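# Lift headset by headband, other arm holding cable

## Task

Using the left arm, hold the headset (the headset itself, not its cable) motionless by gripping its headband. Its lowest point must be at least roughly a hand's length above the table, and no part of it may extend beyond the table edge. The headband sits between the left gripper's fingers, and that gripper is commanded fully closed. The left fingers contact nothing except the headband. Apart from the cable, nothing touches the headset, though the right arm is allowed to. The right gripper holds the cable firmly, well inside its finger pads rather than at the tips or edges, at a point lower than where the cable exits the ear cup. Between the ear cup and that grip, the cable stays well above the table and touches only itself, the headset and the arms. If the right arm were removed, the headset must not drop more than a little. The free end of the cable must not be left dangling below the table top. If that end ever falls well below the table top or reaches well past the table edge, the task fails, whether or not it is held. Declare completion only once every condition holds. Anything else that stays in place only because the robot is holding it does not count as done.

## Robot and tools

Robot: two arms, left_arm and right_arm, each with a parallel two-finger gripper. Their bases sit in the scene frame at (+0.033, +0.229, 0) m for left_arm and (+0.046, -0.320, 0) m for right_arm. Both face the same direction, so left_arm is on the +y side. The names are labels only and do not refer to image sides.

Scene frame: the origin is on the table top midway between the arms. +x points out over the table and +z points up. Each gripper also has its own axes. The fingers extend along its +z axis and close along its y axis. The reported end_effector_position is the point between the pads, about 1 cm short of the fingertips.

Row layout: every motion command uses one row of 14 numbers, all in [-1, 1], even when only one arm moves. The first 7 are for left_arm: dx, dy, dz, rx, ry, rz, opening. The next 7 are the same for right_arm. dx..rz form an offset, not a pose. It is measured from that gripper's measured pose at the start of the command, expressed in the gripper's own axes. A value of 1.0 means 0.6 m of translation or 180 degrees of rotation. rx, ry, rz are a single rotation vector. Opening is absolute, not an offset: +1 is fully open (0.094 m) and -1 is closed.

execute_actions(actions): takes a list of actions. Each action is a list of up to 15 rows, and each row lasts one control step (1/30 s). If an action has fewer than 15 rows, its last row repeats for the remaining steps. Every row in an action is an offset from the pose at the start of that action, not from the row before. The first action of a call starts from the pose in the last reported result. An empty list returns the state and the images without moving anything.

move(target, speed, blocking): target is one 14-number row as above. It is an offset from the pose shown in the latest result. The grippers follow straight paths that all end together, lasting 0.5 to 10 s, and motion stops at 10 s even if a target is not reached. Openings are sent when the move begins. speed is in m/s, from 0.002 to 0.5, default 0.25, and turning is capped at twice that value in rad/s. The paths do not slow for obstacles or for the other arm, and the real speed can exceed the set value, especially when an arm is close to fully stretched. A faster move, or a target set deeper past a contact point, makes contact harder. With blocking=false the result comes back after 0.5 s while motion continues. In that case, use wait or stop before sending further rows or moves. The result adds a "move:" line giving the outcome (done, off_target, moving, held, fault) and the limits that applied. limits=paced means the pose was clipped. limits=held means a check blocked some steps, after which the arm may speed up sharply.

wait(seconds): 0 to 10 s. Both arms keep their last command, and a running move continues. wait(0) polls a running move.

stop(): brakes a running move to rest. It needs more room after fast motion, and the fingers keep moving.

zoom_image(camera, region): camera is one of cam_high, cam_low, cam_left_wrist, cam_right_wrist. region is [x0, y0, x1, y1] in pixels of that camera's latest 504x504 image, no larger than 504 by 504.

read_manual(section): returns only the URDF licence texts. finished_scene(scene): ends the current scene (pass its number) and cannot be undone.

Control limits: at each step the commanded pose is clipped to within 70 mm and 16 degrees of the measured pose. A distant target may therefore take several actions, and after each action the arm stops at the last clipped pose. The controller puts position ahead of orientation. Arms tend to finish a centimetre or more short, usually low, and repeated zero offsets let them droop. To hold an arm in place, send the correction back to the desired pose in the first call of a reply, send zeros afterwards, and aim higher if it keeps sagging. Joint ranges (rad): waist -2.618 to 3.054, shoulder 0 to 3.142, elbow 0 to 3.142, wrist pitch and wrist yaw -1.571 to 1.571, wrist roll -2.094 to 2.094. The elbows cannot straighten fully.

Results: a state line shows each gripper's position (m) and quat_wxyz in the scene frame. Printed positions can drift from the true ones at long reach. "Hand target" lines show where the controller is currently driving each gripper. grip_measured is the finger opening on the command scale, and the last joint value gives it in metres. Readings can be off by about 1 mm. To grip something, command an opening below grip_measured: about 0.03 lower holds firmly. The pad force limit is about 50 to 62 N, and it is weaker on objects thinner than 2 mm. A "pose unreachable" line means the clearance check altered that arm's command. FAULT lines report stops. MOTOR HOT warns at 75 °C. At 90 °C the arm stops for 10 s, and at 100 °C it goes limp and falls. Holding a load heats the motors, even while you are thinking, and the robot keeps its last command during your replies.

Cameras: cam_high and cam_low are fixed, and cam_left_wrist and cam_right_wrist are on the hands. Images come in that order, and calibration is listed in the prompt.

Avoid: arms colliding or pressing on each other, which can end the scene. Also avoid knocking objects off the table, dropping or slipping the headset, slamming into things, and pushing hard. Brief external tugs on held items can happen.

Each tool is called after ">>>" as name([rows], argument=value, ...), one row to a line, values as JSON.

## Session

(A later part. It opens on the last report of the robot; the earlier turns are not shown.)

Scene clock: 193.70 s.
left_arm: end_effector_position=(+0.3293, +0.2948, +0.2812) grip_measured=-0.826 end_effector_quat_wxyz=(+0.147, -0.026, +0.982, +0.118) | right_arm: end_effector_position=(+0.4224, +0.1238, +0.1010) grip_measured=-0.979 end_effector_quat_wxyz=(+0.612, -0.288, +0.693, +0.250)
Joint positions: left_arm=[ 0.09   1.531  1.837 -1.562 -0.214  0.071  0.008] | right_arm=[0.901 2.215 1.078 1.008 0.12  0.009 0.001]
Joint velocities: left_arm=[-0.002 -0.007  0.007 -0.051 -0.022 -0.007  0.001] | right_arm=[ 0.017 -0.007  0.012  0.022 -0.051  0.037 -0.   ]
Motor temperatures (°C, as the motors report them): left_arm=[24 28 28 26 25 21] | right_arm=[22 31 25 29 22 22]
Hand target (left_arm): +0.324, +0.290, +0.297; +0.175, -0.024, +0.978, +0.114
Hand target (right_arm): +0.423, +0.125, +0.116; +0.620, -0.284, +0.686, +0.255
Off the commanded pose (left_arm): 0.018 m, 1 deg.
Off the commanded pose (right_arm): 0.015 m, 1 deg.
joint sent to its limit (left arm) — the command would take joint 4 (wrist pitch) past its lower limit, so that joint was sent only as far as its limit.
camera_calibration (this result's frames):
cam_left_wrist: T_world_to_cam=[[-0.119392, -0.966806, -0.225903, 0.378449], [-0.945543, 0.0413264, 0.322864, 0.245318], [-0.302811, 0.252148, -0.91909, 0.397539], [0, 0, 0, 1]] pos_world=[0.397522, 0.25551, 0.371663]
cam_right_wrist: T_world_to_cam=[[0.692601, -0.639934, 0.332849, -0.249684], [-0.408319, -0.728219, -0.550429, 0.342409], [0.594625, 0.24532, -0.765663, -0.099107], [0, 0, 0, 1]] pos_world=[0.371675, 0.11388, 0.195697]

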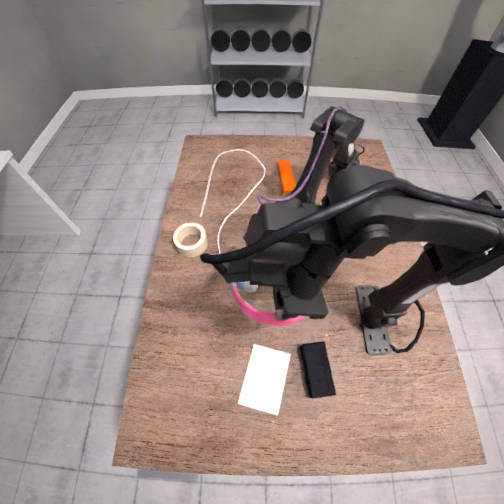

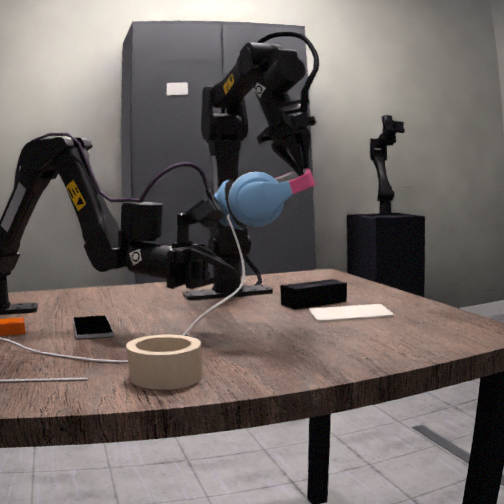

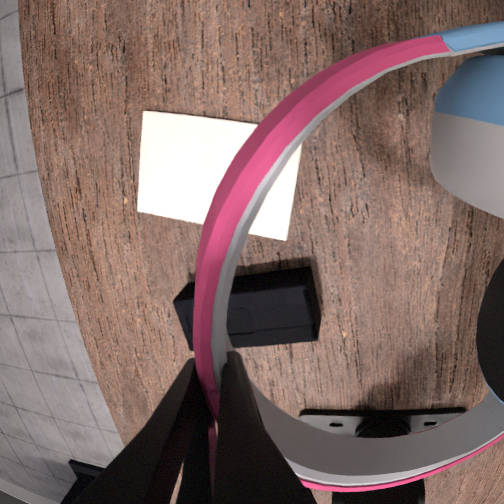

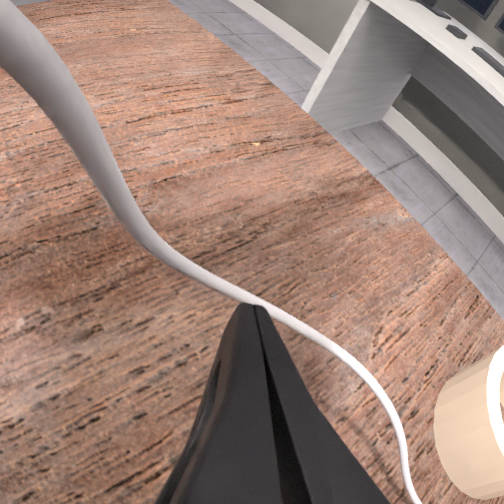

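>>> execute_actions([
  [[0,0,0,0,0,0,-1, -0.025,0,0,0,0,0,1]],
  [[0,0,0,0,0,0,-1, 0,0.01,0.055,0,0,0,1]],
  [[0,0,0,0,0,0,-1, 0,0,0,0,0,0,-1]],
  [[0,0,0,0,0,0,-1, 0,0,0,0,0,0,-1]],
])

Scene clock: 200.67 s.
left_arm: end_effector_position=(+0.3278, +0.3036, +0.2832) grip_measured=-0.826 end_effector_quat_wxyz=(+0.144, -0.027, +0.979, +0.143) | right_arm: end_effector_position=(+0.4355, +0.1404, +0.0698) grip_measured=-0.979 end_effector_quat_wxyz=(+0.585, -0.301, +0.715, +0.235)
Joint positions: left_arm=[ 0.091  1.531  1.837 -1.562 -0.264  0.078  0.008] | right_arm=[0.901 2.311 1.199 0.905 0.12  0.009 0.001]
Joint velocities: left_arm=[-0.002 -0.012  0.002 -0.095  0.007  0.037  0.   ] | right_arm=[-0.007 -0.002 -0.012 -0.007 -0.022 -0.081  0.001]
Motor temperatures (°C, as the motors report them): left_arm=[24 28 27 26 24 21] | right_arm=[22 31 25 29 22 22]
Hand target (left_arm): +0.328, +0.303, +0.283; +0.145, -0.028, +0.979, +0.140
Hand target (right_arm): +0.436, +0.140, +0.070; +0.585, -0.301, +0.715, +0.235
Off the commanded pose (left_arm): 0.001 m, 0 deg.
Off the commanded pose (right_arm): 0.000 m, 0 deg.
camera_calibration (this result's frames):
cam_left_wrist: T_world_to_cam=[[-0.11172, -0.955612, -0.272626, 0.394537], [-0.943808, 0.0161664, 0.330099, 0.24793], [-0.31104, 0.294185, -0.90372, 0.3823], [0, 0, 0, 1]] pos_world=[0.396986, 0.260549, 0.371211]
cam_right_wrist: T_world_to_cam=[[0.708598, -0.619595, 0.337625, -0.247985], [-0.433653, -0.759856, -0.484317, 0.353524], [0.556627, 0.196774, -0.807122, -0.108577], [0, 0, 0, 1]] pos_world=[0.389465, 0.136342, 0.16731]

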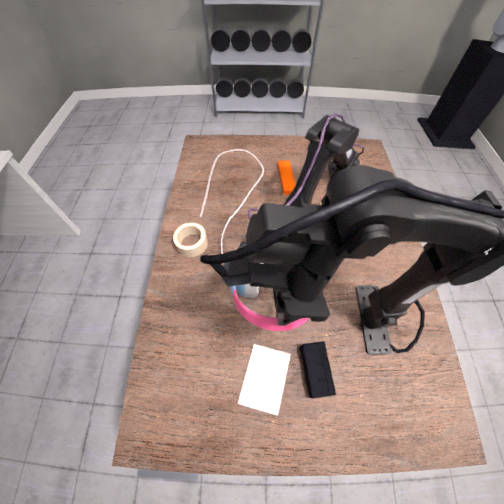

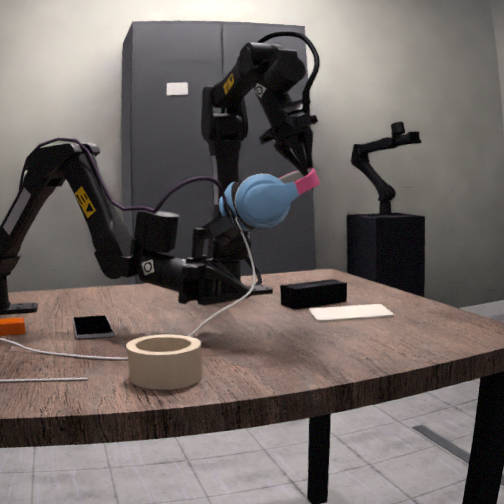

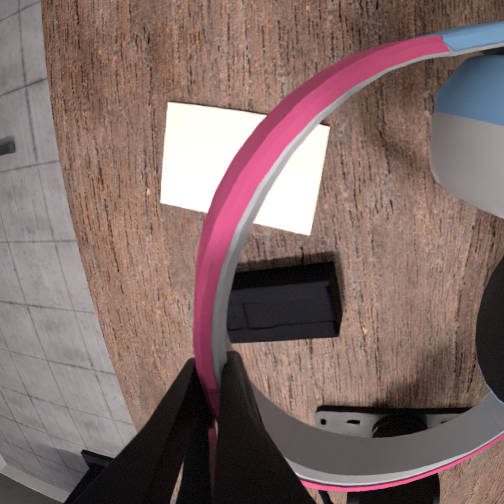

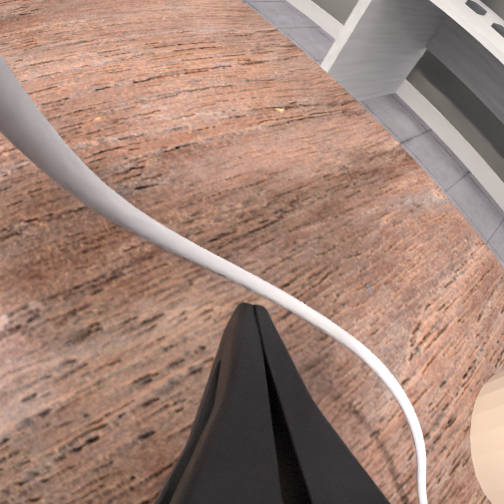

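>>> move(target=[0,0,0,0,0,0,-1, -0.12,0.034,0.03,0,0,0,1], speed=0.15)

Scene clock: 213.20 s.
left_arm: end_effector_position=(+0.3279, +0.3155, +0.2869) grip_measured=-0.828 end_effector_quat_wxyz=(+0.147, -0.039, +0.973, +0.172) | right_arm: end_effector_position=(+0.4414, +0.1507, +0.0699) grip_measured=+1.000 end_effector_quat_wxyz=(+0.539, -0.317, +0.756, +0.195)
Joint positions: left_arm=[ 0.096  1.531  1.837 -1.551 -0.324  0.07   0.008] | right_arm=[0.917 2.277 1.329 0.592 0.164 0.011 0.094]
Joint velocities: left_arm=[ 0.012 -0.002  0.012  0.081  0.007  0.022 -0.001] | right_arm=[-0.007  0.007 -0.002 -0.154 -0.022 -0.007  0.   ]
Motor temperatures (°C, as the motors report them): left_arm=[24 27 27 26 24 21] | right_arm=[22 32 25 30 22 22]
Hand target (left_arm): +0.328, +0.304, +0.284; +0.145, -0.027, +0.979, +0.143
Hand target (right_arm): +0.439, +0.173, +0.137; +0.586, -0.301, +0.715, +0.235
Off the commanded pose (left_arm): 0.012 m, 4 deg.
Off the commanded pose (right_arm): 0.072 m, 9 deg.
move: off_target (left_arm, right_arm)
camera_calibration (this result's frames):
cam_left_wrist: T_world_to_cam=[[-0.0794479, -0.942042, -0.325952, 0.407359], [-0.946143, -0.0316873, 0.322194, 0.264716], [-0.313849, 0.333995, -0.888789, 0.366293], [0, 0, 0, 1]] pos_world=[0.397783, 0.269798, 0.373046]
cam_right_wrist: T_world_to_cam=[[0.720617, -0.596132, 0.354031, -0.25576], [-0.489578, -0.799073, -0.348993, 0.385101], [0.490943, 0.0781646, -0.867678, -0.0627025], [0, 0, 0, 1]] pos_world=[0.403625, 0.160158, 0.170539]

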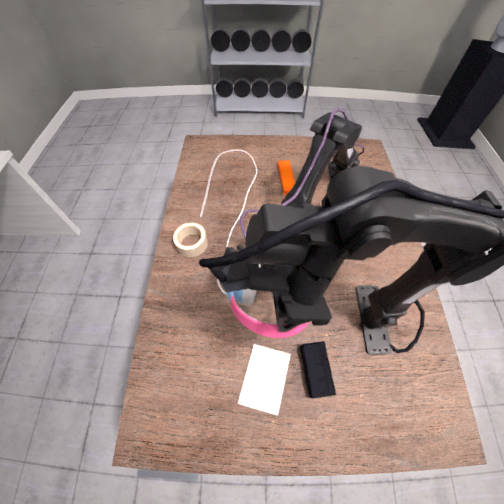

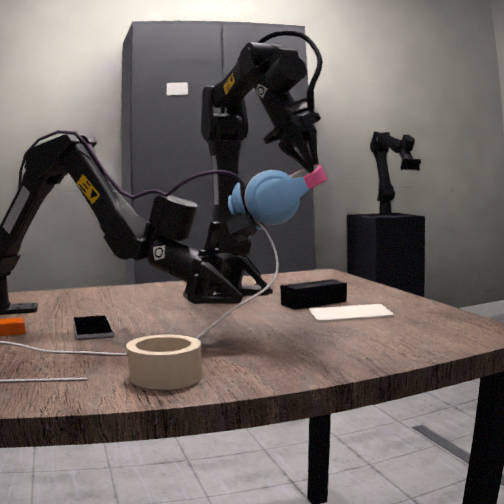

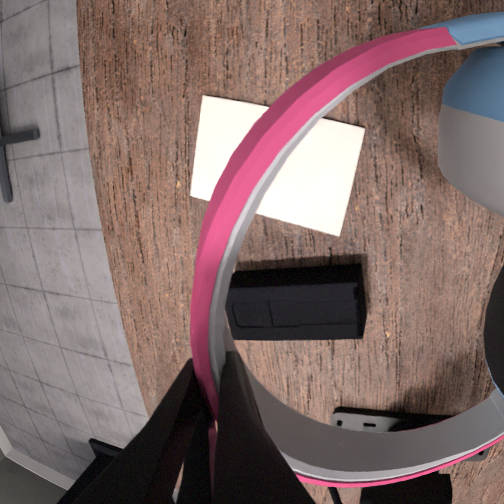

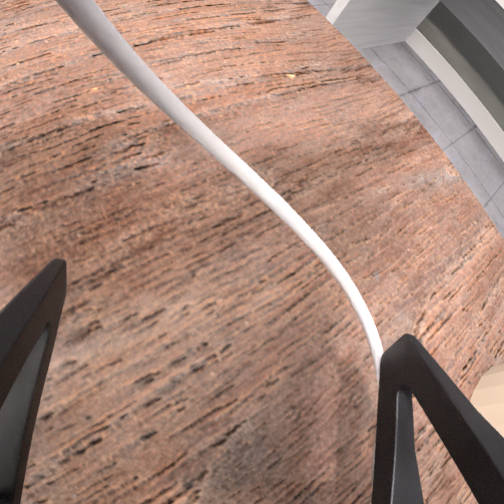

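>>> execute_actions([
  [[0,0,0,0,0,0,-1, 0,-0.05,0.01,0,0,0,1]],
  [[0,0,0,0,0,0,-1, 0,0,0,0,0,0,-1]],
  [[0,0,0,0,0,0,-1, 0,0,0,0,0,0,-1]],
])

Scene clock: 224.07 s.
left_arm: end_effector_position=(+0.3252, +0.3165, +0.2865) grip_measured=-0.828 end_effector_quat_wxyz=(+0.140, -0.032, +0.974, +0.176) | right_arm: end_effector_position=(+0.4673, +0.1280, +0.0652) grip_measured=-0.979 end_effector_quat_wxyz=(+0.535, -0.310, +0.763, +0.190)
Joint positions: left_arm=[ 0.096  1.531  1.837 -1.562 -0.331  0.082  0.008] | right_arm=[ 0.846  2.282  1.329  0.588  0.113 -0.002  0.001]
Joint velocities: left_arm=[-0.002 -0.022  0.007  0.007  0.066 -0.051  0.001] | right_arm=[-0.002 -0.012 -0.002 -0.007  0.051 -0.066 -0.001]
Motor temperatures (°C, as the motors report them): left_arm=[24 27 27 26 24 21] | right_arm=[22 34 26 31 22 22]
Hand target (left_arm): +0.325, +0.316, +0.287; +0.140, -0.034, +0.974, +0.176
Hand target (right_arm): +0.467, +0.128, +0.065; +0.535, -0.310, +0.763, +0.190
Off the commanded pose (left_arm): 0.000 m, 0 deg.
Off the commanded pose (right_arm): 0.000 m, 0 deg.
camera_calibration (this result's frames):
cam_left_wrist: T_world_to_cam=[[-0.0926341, -0.938191, -0.333491, 0.413227], [-0.941261, -0.0267189, 0.336622, 0.25505], [-0.324726, 0.345085, -0.880607, 0.362444], [0, 0, 0, 1]] pos_world=[0.396042, 0.269427, 0.371123]
cam_right_wrist: T_world_to_cam=[[0.713836, -0.607508, 0.348385, -0.281339], [-0.508188, -0.791643, -0.339184, 0.385069], [0.481853, 0.0650769, -0.873832, -0.0714293], [0, 0, 0, 1]] pos_world=[0.430936, 0.13857, 0.166206]

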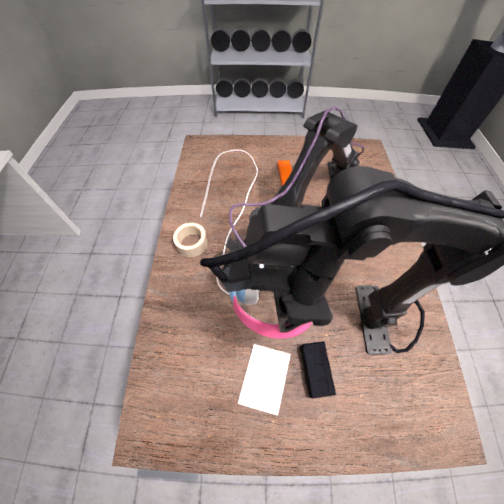

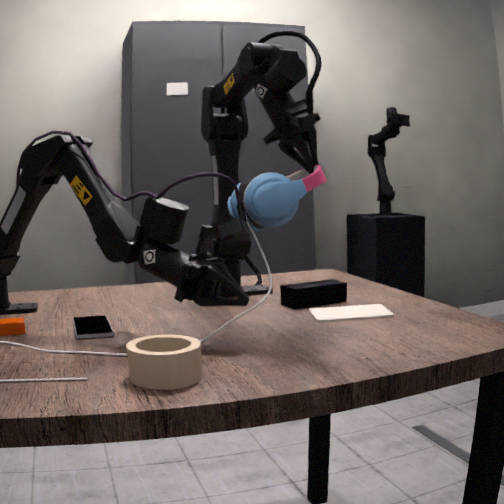

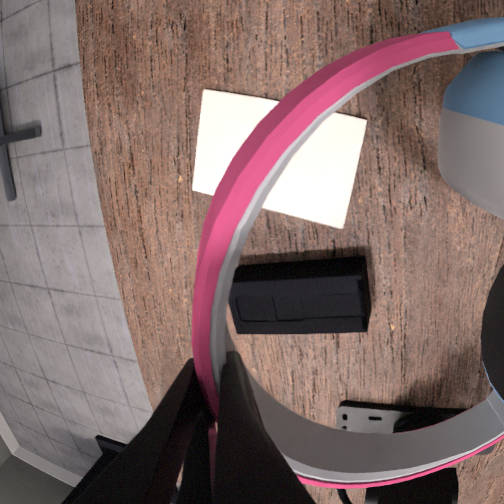

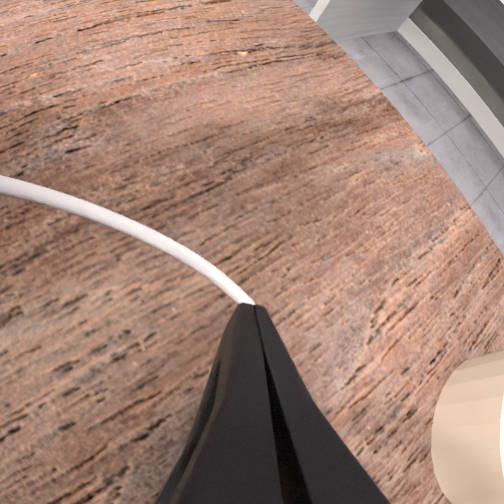

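>>> move(target=[0,0,0,0,0,0,-1, -0.1,0,-0.05,0,0,0,-1], speed=0.15)

Scene clock: 229.13 s.
left_arm: end_effector_position=(+0.3252, +0.3166, +0.2866) grip_measured=-0.828 end_effector_quat_wxyz=(+0.140, -0.030, +0.974, +0.177) | right_arm: end_effector_position=(+0.4588, +0.1183, +0.1085) grip_measured=-0.979 end_effector_quat_wxyz=(+0.520, -0.316, +0.773, +0.182)
Joint positions: left_arm=[ 0.096  1.531  1.837 -1.562 -0.332  0.086  0.008] | right_arm=[ 0.846  2.136  1.329  0.4    0.113 -0.002  0.001]
Joint velocities: left_arm=[-0.007 -0.002 -0.002  0.095  0.007 -0.022  0.001] | right_arm=[-0.002 -0.007 -0.007 -0.022 -0.007  0.051 -0.001]
Motor temperatures (°C, as the motors report them): left_arm=[24 27 27 26 24 21] | right_arm=[22 33 26 31 22 22]
Hand target (left_arm): +0.325, +0.317, +0.287; +0.140, -0.032, +0.974, +0.176
Hand target (right_arm): +0.459, +0.124, +0.131; +0.535, -0.310, +0.763, +0.190
Off the commanded pose (left_arm): 0.000 m, 0 deg.
Off the commanded pose (right_arm): 0.024 m, 2 deg.
move: off_target (right_arm)
camera_calibration (this result's frames):
cam_left_wrist: T_world_to_cam=[[-0.0965652, -0.937359, -0.334714, 0.414658], [-0.940843, -0.0237723, 0.338008, 0.253566], [-0.324792, 0.347553, -0.879612, 0.361391], [0, 0, 0, 1]] pos_world=[0.395984, 0.269108, 0.370969]
cam_right_wrist: T_world_to_cam=[[0.723326, -0.596764, 0.347379, -0.30173], [-0.516914, -0.801523, -0.300602, 0.388784], [0.457821, 0.0378674, -0.888238, -0.0130202], [0, 0, 0, 1]] pos_world=[0.425178, 0.132051, 0.210119]

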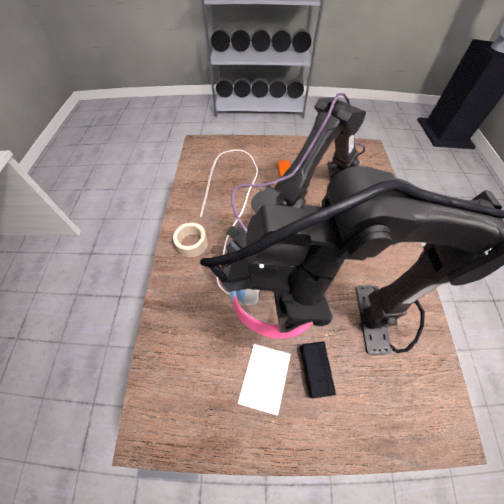

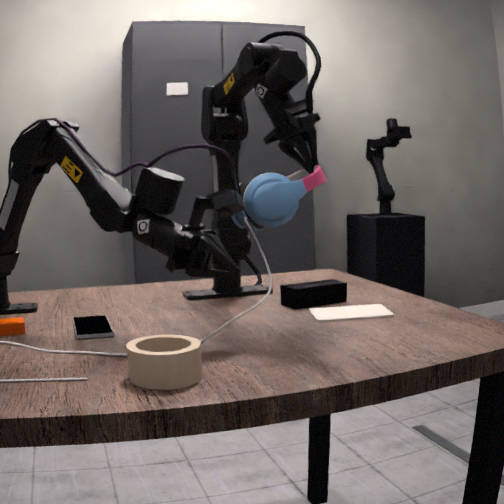

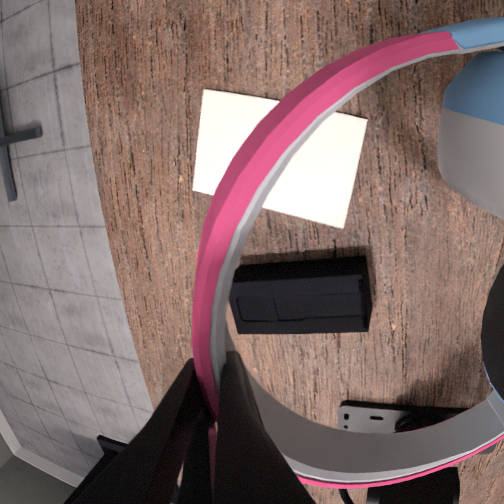

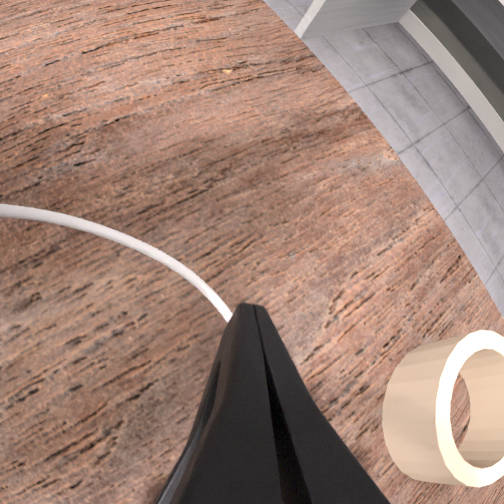

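>>> move(target=[0,0,0,0,0,0,-1, 0,0.057,-0.054,-0.25,0,0,1], speed=0.2)

Scene clock: 242.50 s.
left_arm: end_effector_position=(+0.3252, +0.3167, +0.2866) grip_measured=-0.828 end_effector_quat_wxyz=(+0.139, -0.029, +0.974, +0.177) | right_arm: end_effector_position=(+0.4055, +0.1226, +0.1070) grip_measured=+1.000 end_effector_quat_wxyz=(+0.346, -0.483, +0.658, +0.463)
Joint positions: left_arm=[ 0.096  1.531  1.837 -1.562 -0.332  0.09   0.008] | right_arm=[ 0.651  2.196  1.408  0.265 -0.839 -0.108  0.094]
Joint velocities: left_arm=[ 0.002 -0.002  0.002  0.007  0.066 -0.007  0.   ] | right_arm=[ 0.002  0.007 -0.022  0.022 -0.007 -0.051  0.   ]
Motor temperatures (°C, as the motors report them): left_arm=[24 27 27 26 24 21] | right_arm=[22 33 26 31 22 22]
Hand target (left_arm): +0.325, +0.317, +0.287; +0.140, -0.030, +0.974, +0.176
Hand target (right_arm): +0.413, +0.124, +0.121; +0.357, -0.488, +0.646, +0.466
Off the commanded pose (left_arm): 0.000 m, 0 deg.
Off the commanded pose (right_arm): 0.015 m, 2 deg.
move: off_target (right_arm)
camera_calibration (this result's frames):
cam_left_wrist: T_world_to_cam=[[-0.100129, -0.936579, -0.335849, 0.41596], [-0.94045, -0.0211183, 0.339275, 0.252217], [-0.32485, 0.349821, -0.878691, 0.360421], [0, 0, 0, 1]] pos_world=[0.39593, 0.268823, 0.370827]
cam_right_wrist: T_world_to_cam=[[0.999289, 0.00185781, 0.0376489, -0.412225], [0.0169778, -0.913923, -0.405533, 0.172758], [0.0336548, 0.405884, -0.913305, 0.139405], [0, 0, 0, 1]] pos_world=[0.404307, 0.102071, 0.212898]

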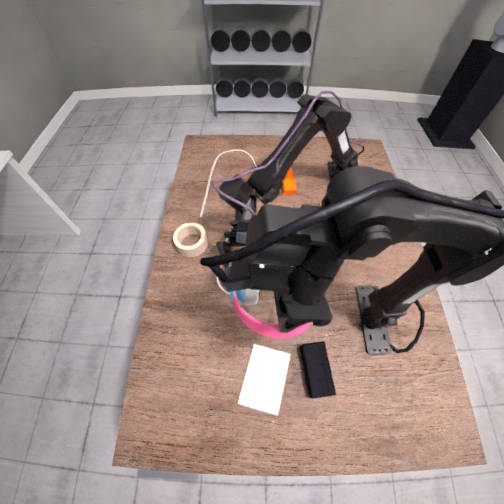

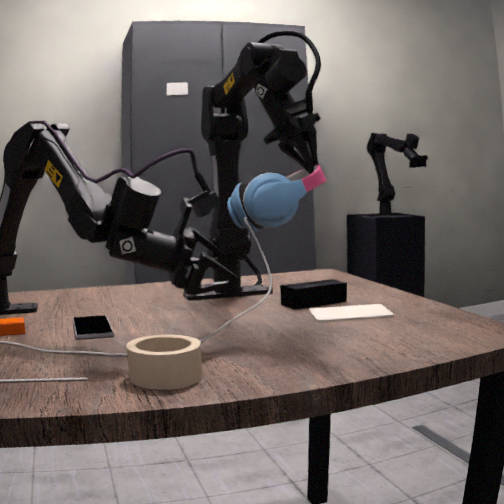

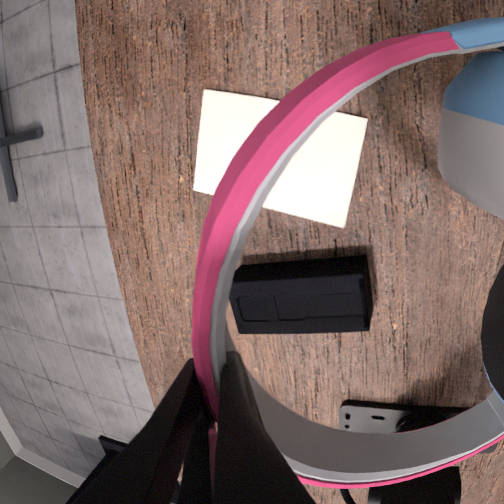

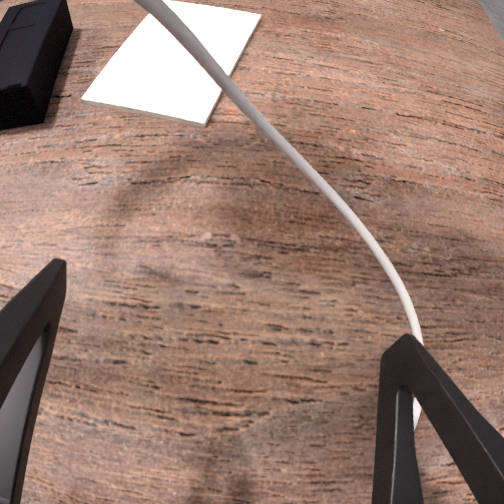

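>>> move(target=[0,0,0,0,0,0,-1, -0.07,0,0.125,0,0,0,1], speed=0.15)

Scene clock: 248.53 s.
left_arm: end_effector_position=(+0.3230, +0.3262, +0.2897) grip_measured=-0.828 end_effector_quat_wxyz=(+0.135, -0.032, +0.969, +0.203) | right_arm: end_effector_position=(+0.4239, +0.1928, +0.1057) grip_measured=+1.000 end_effector_quat_wxyz=(+0.340, -0.479, +0.669, +0.456)
Joint positions: left_arm=[ 0.099  1.531  1.837 -1.562 -0.385  0.094  0.008] | right_arm=[ 0.743  2.398  1.771  0.127 -0.741 -0.045  0.094]
Joint velocities: left_arm=[ 0.017  0.002 -0.007  0.037  0.037 -0.022 -0.   ] | right_arm=[-0.002 -0.002  0.002 -0.037 -0.022 -0.022  0.   ]
Motor temperatures (°C, as the motors report them): left_arm=[24 27 27 26 24 21] | right_arm=[22 33 27 31 22 22]
Hand target (left_arm): +0.325, +0.317, +0.287; +0.139, -0.028, +0.974, +0.177
Hand target (right_arm): +0.418, +0.206, +0.121; +0.346, -0.484, +0.659, +0.461
Off the commanded pose (left_arm): 0.010 m, 3 deg.
Off the commanded pose (right_arm): 0.020 m, 2 deg.
move: off_target (left_arm, right_arm)
camera_calibration (this result's frames):
cam_left_wrist: T_world_to_cam=[[-0.0875371, -0.919837, -0.382409, 0.429685], [-0.93771, -0.0534754, 0.343279, 0.257846], [-0.33621, 0.388639, -0.857859, 0.344111], [0, 0, 0, 1]] pos_world=[0.395092, 0.275294, 0.371002]
cam_right_wrist: T_world_to_cam=[[0.999556, -0.0126763, 0.026965, -0.426925], [-0.00127893, -0.922406, -0.386219, 0.243424], [0.0297685, 0.386013, -0.922013, 0.115561], [0, 0, 0, 1]] pos_world=[0.423607, 0.174516, 0.212076]

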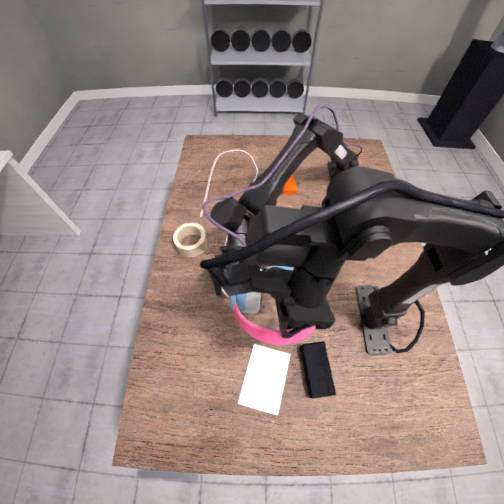

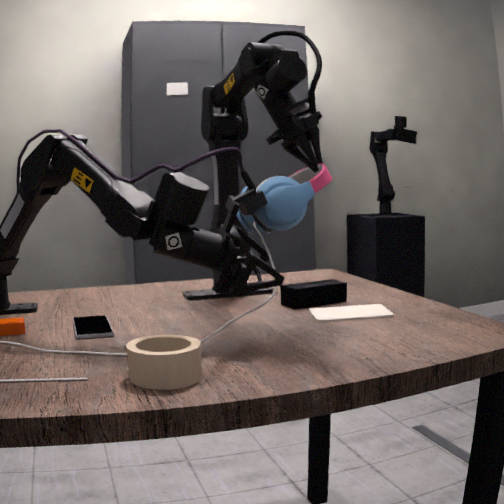

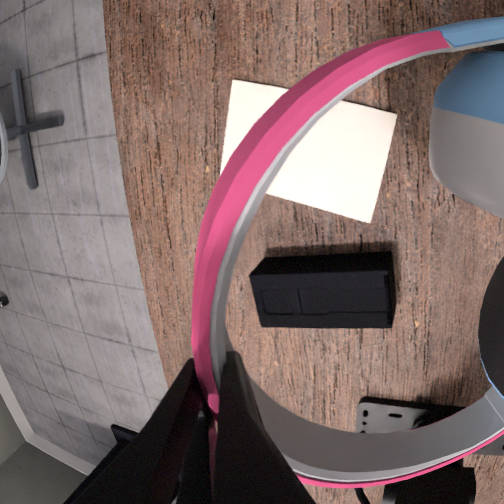

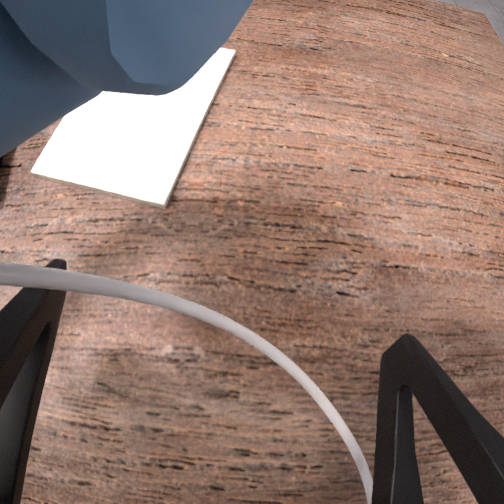

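>>> execute_actions([
  [[0,0,0,0,0,0,-1, -0.02,0,0,0,0,0,-1]],
  [[0,0,0,0,0,0,-1, -0.02,0,0,0,0,0,-1]],
])

Scene clock: 253.33 s.
left_arm: end_effector_position=(+0.3225, +0.3283, +0.2906) grip_measured=-0.828 end_effector_quat_wxyz=(+0.134, -0.031, +0.968, +0.210) | right_arm: end_effector_position=(+0.4193, +0.1884, +0.0946) grip_measured=-0.979 end_effector_quat_wxyz=(+0.314, -0.475, +0.687, +0.452)
Joint positions: left_arm=[ 0.099  1.531  1.837 -1.562 -0.398  0.099  0.008] | right_arm=[ 0.743  2.398  1.772  0.062 -0.74  -0.045  0.001]
Joint velocities: left_arm=[ 0.002 -0.002 -0.012 -0.066 -0.022 -0.037 -0.   ] | right_arm=[ 0.007 -0.017  0.002 -0.081 -0.022 -0.051  0.001]
Motor temperatures (°C, as the motors report them): left_arm=[24 27 27 26 24 21] | right_arm=[22 33 27 31 22 22]
Hand target (left_arm): +0.323, +0.328, +0.290; +0.135, -0.032, +0.968, +0.208
Hand target (right_arm): +0.425, +0.194, +0.111; +0.329, -0.477, +0.677, +0.454
Off the commanded pose (left_arm): 0.000 m, 0 deg.
Off the commanded pose (right_arm): 0.019 m, 2 deg.
camera_calibration (this result's frames):
cam_left_wrist: T_world_to_cam=[[-0.0893723, -0.914365, -0.394905, 0.434386], [-0.93656, -0.0577684, 0.345713, 0.257531], [-0.338921, 0.40075, -0.851195, 0.338806], [0, 0, 0, 1]] pos_world=[0.394844, 0.276288, 0.370899]
cam_right_wrist: T_world_to_cam=[[0.999719, -0.0134981, -0.0194843, -0.417585], [-0.0193895, -0.938519, -0.344682, 0.241715], [-0.0136339, 0.344963, -0.938517, 0.134671], [0, 0, 0, 1]] pos_world=[0.42399, 0.174761, 0.201569]

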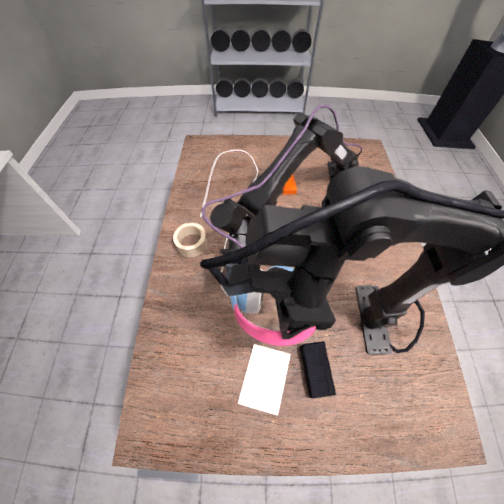

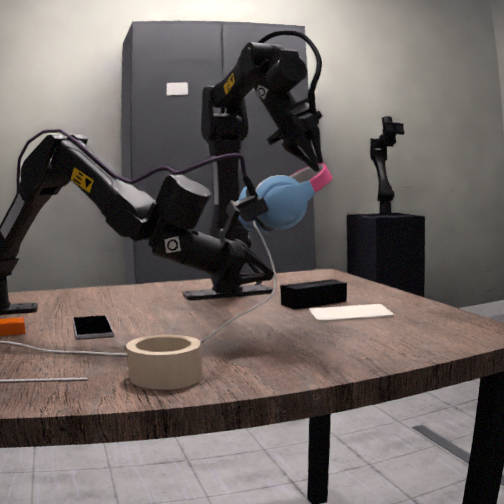

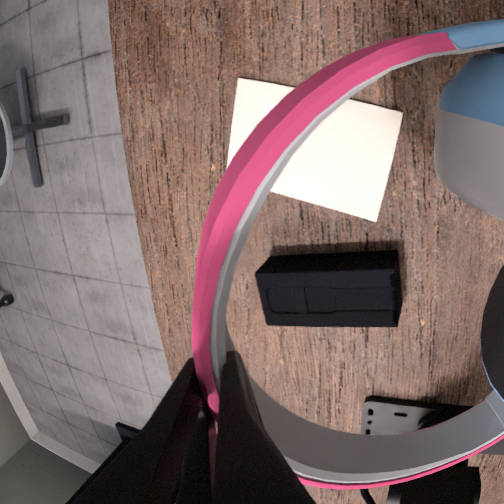

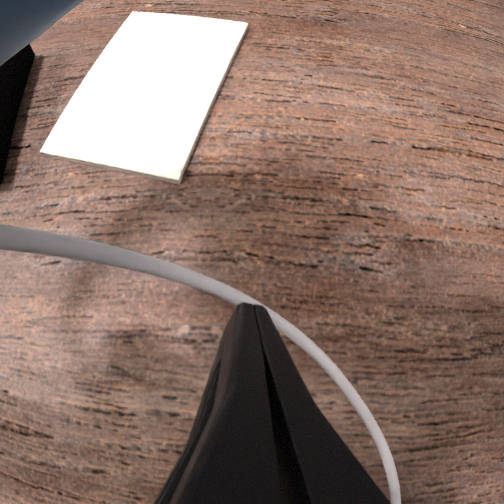

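>>> move(target=[0,0,0,0,0,0,-1, -0.06,0,0.07,0,-0.12,0,1], speed=0.1)

Scene clock: 267.27 s.
left_arm: end_effector_position=(+0.3222, +0.3297, +0.2911) grip_measured=-0.828 end_effector_quat_wxyz=(+0.133, -0.029, +0.967, +0.214) | right_arm: end_effector_position=(+0.4310, +0.2321, +0.0846) grip_measured=+1.000 end_effector_quat_wxyz=(+0.412, -0.384, +0.639, +0.524)
Joint positions: left_arm=[ 0.099  1.531  1.837 -1.562 -0.407  0.104  0.008] | right_arm=[ 0.801  2.59   1.748  0.704 -0.639  0.281  0.094]
Joint velocities: left_arm=[ 0.002 -0.007 -0.002 -0.066 -0.022  0.022 -0.   ] | right_arm=[ 0.012  0.017 -0.007  0.007  0.022  0.037  0.   ]
Motor temperatures (°C, as the motors report them): left_arm=[24 27 27 26 24 21] | right_arm=[22 34 27 31 22 22]
Hand target (left_arm): +0.323, +0.328, +0.291; +0.134, -0.031, +0.968, +0.210
Hand target (right_arm): +0.432, +0.240, +0.110; +0.436, -0.383, +0.615, +0.534
Off the commanded pose (left_arm): 0.001 m, 1 deg.
Off the commanded pose (right_arm): 0.026 m, 4 deg.
move: off_target (right_arm)
camera_calibration (this result's frames):
cam_left_wrist: T_world_to_cam=[[-0.091725, -0.910622, -0.402932, 0.437675], [-0.935708, -0.0596008, 0.347705, 0.25687], [-0.340643, 0.40892, -0.846609, 0.335157], [0, 0, 0, 1]] pos_world=[0.39467, 0.276814, 0.370785]
cam_right_wrist: T_world_to_cam=[[0.991111, -0.130072, -0.0279272, -0.397412], [-0.120532, -0.789094, -0.602332, 0.310195], [0.0563092, 0.600344, -0.797757, 0.00901489], [0, 0, 0, 1]] pos_world=[0.43076, 0.187668, 0.182933]

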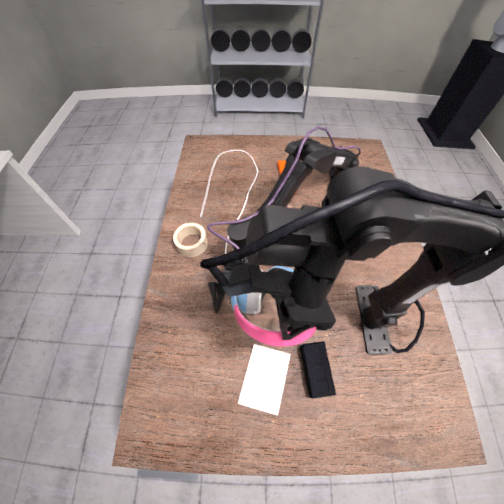

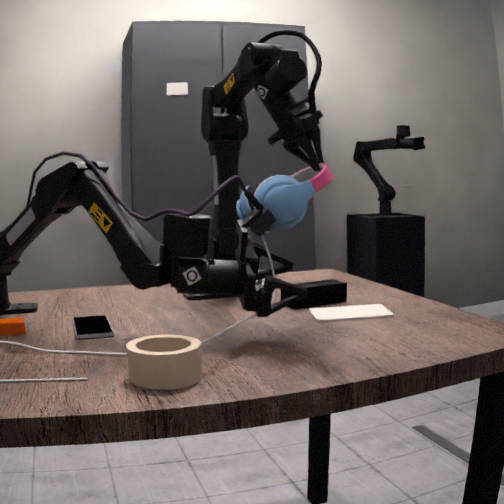

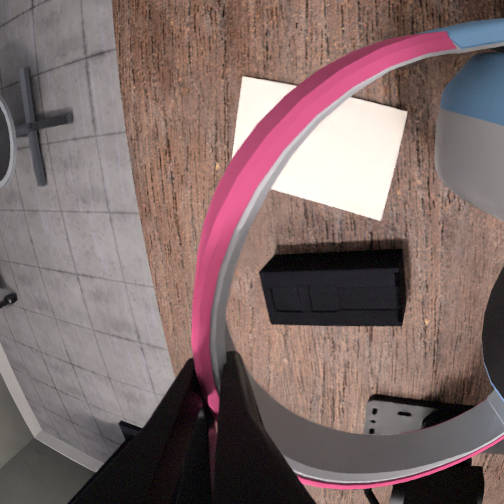

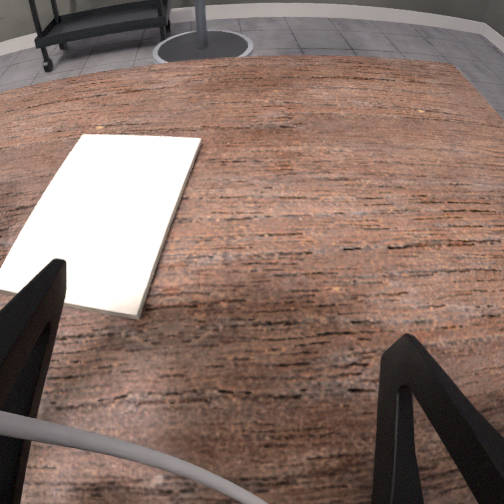

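>>> execute_actions([
  [[0,0,0,0,0,0,-1, -0.03,0,-0.02,0,0,0,-1]],
  [[0,0,0,0,0,0,-1, -0.03,0,-0.02,0,0,0,-1]],
])

Scene clock: 271.93 s.
left_arm: end_effector_position=(+0.3222, +0.3299, +0.2912) grip_measured=-0.828 end_effector_quat_wxyz=(+0.133, -0.029, +0.967, +0.215) | right_arm: end_effector_position=(+0.4344, +0.2242, +0.0924) grip_measured=-0.965 end_effector_quat_wxyz=(+0.402, -0.385, +0.642, +0.527)
Joint positions: left_arm=[ 0.099  1.531  1.837 -1.562 -0.408  0.105  0.008] | right_arm=[ 0.782  2.56   1.737  0.667 -0.669  0.282  0.002]
Joint velocities: left_arm=[-0.002 -0.007 -0.002 -0.022  0.007  0.007  0.   ] | right_arm=[-0.032 -0.017  0.007 -0.022  0.037  0.051 -0.001]
Motor temperatures (°C, as the motors report them): left_arm=[24 27 27 26 24 21] | right_arm=[22 34 27 31 22 22]
Hand target (left_arm): +0.322, +0.330, +0.291; +0.133, -0.029, +0.967, +0.215
Hand target (right_arm): +0.437, +0.217, +0.106; +0.406, -0.384, +0.640, +0.526
Off the commanded pose (left_arm): 0.000 m, 0 deg.
Off the commanded pose (right_arm): 0.016 m, 1 deg.
camera_calibration (this result's frames):
cam_left_wrist: T_world_to_cam=[[-0.0925492, -0.910013, -0.404118, 0.438279], [-0.935541, -0.0594726, 0.348176, 0.25658], [-0.340879, 0.410292, -0.84585, 0.334534], [0, 0, 0, 1]] pos_world=[0.394639, 0.276842, 0.370747]
cam_right_wrist: T_world_to_cam=[[0.991906, -0.119781, -0.0421382, -0.402939], [-0.121307, -0.795865, -0.593197, 0.310113], [0.0375172, 0.593507, -0.803954, 0.0300553], [0, 0, 0, 1]] pos_world=[0.436169, 0.180706, 0.191142]

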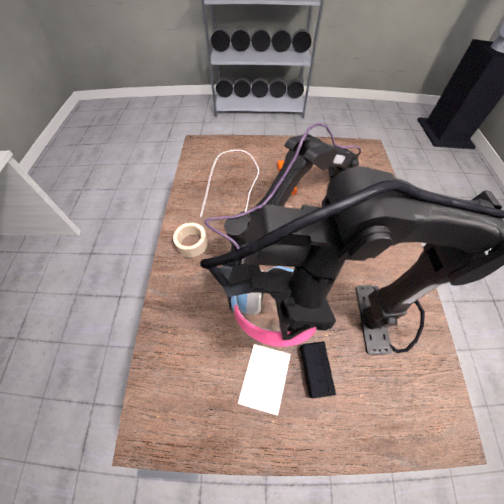

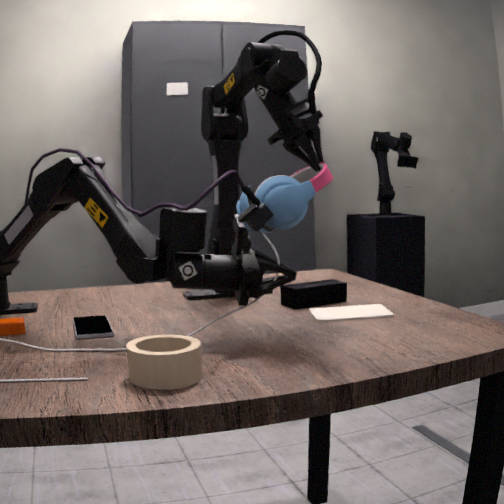

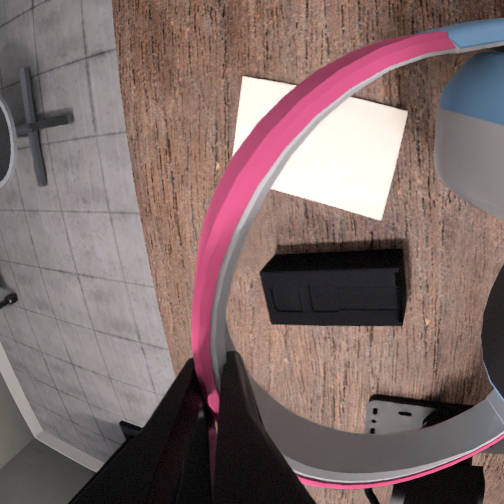

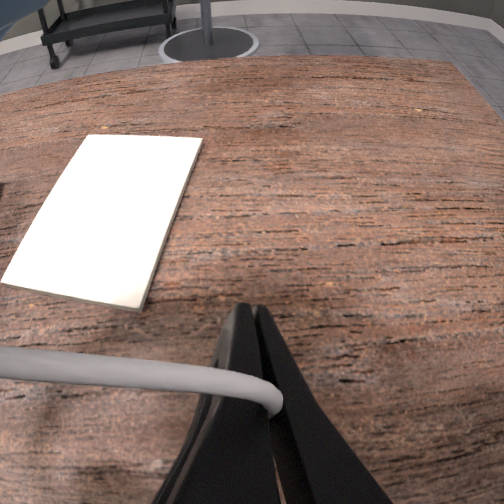

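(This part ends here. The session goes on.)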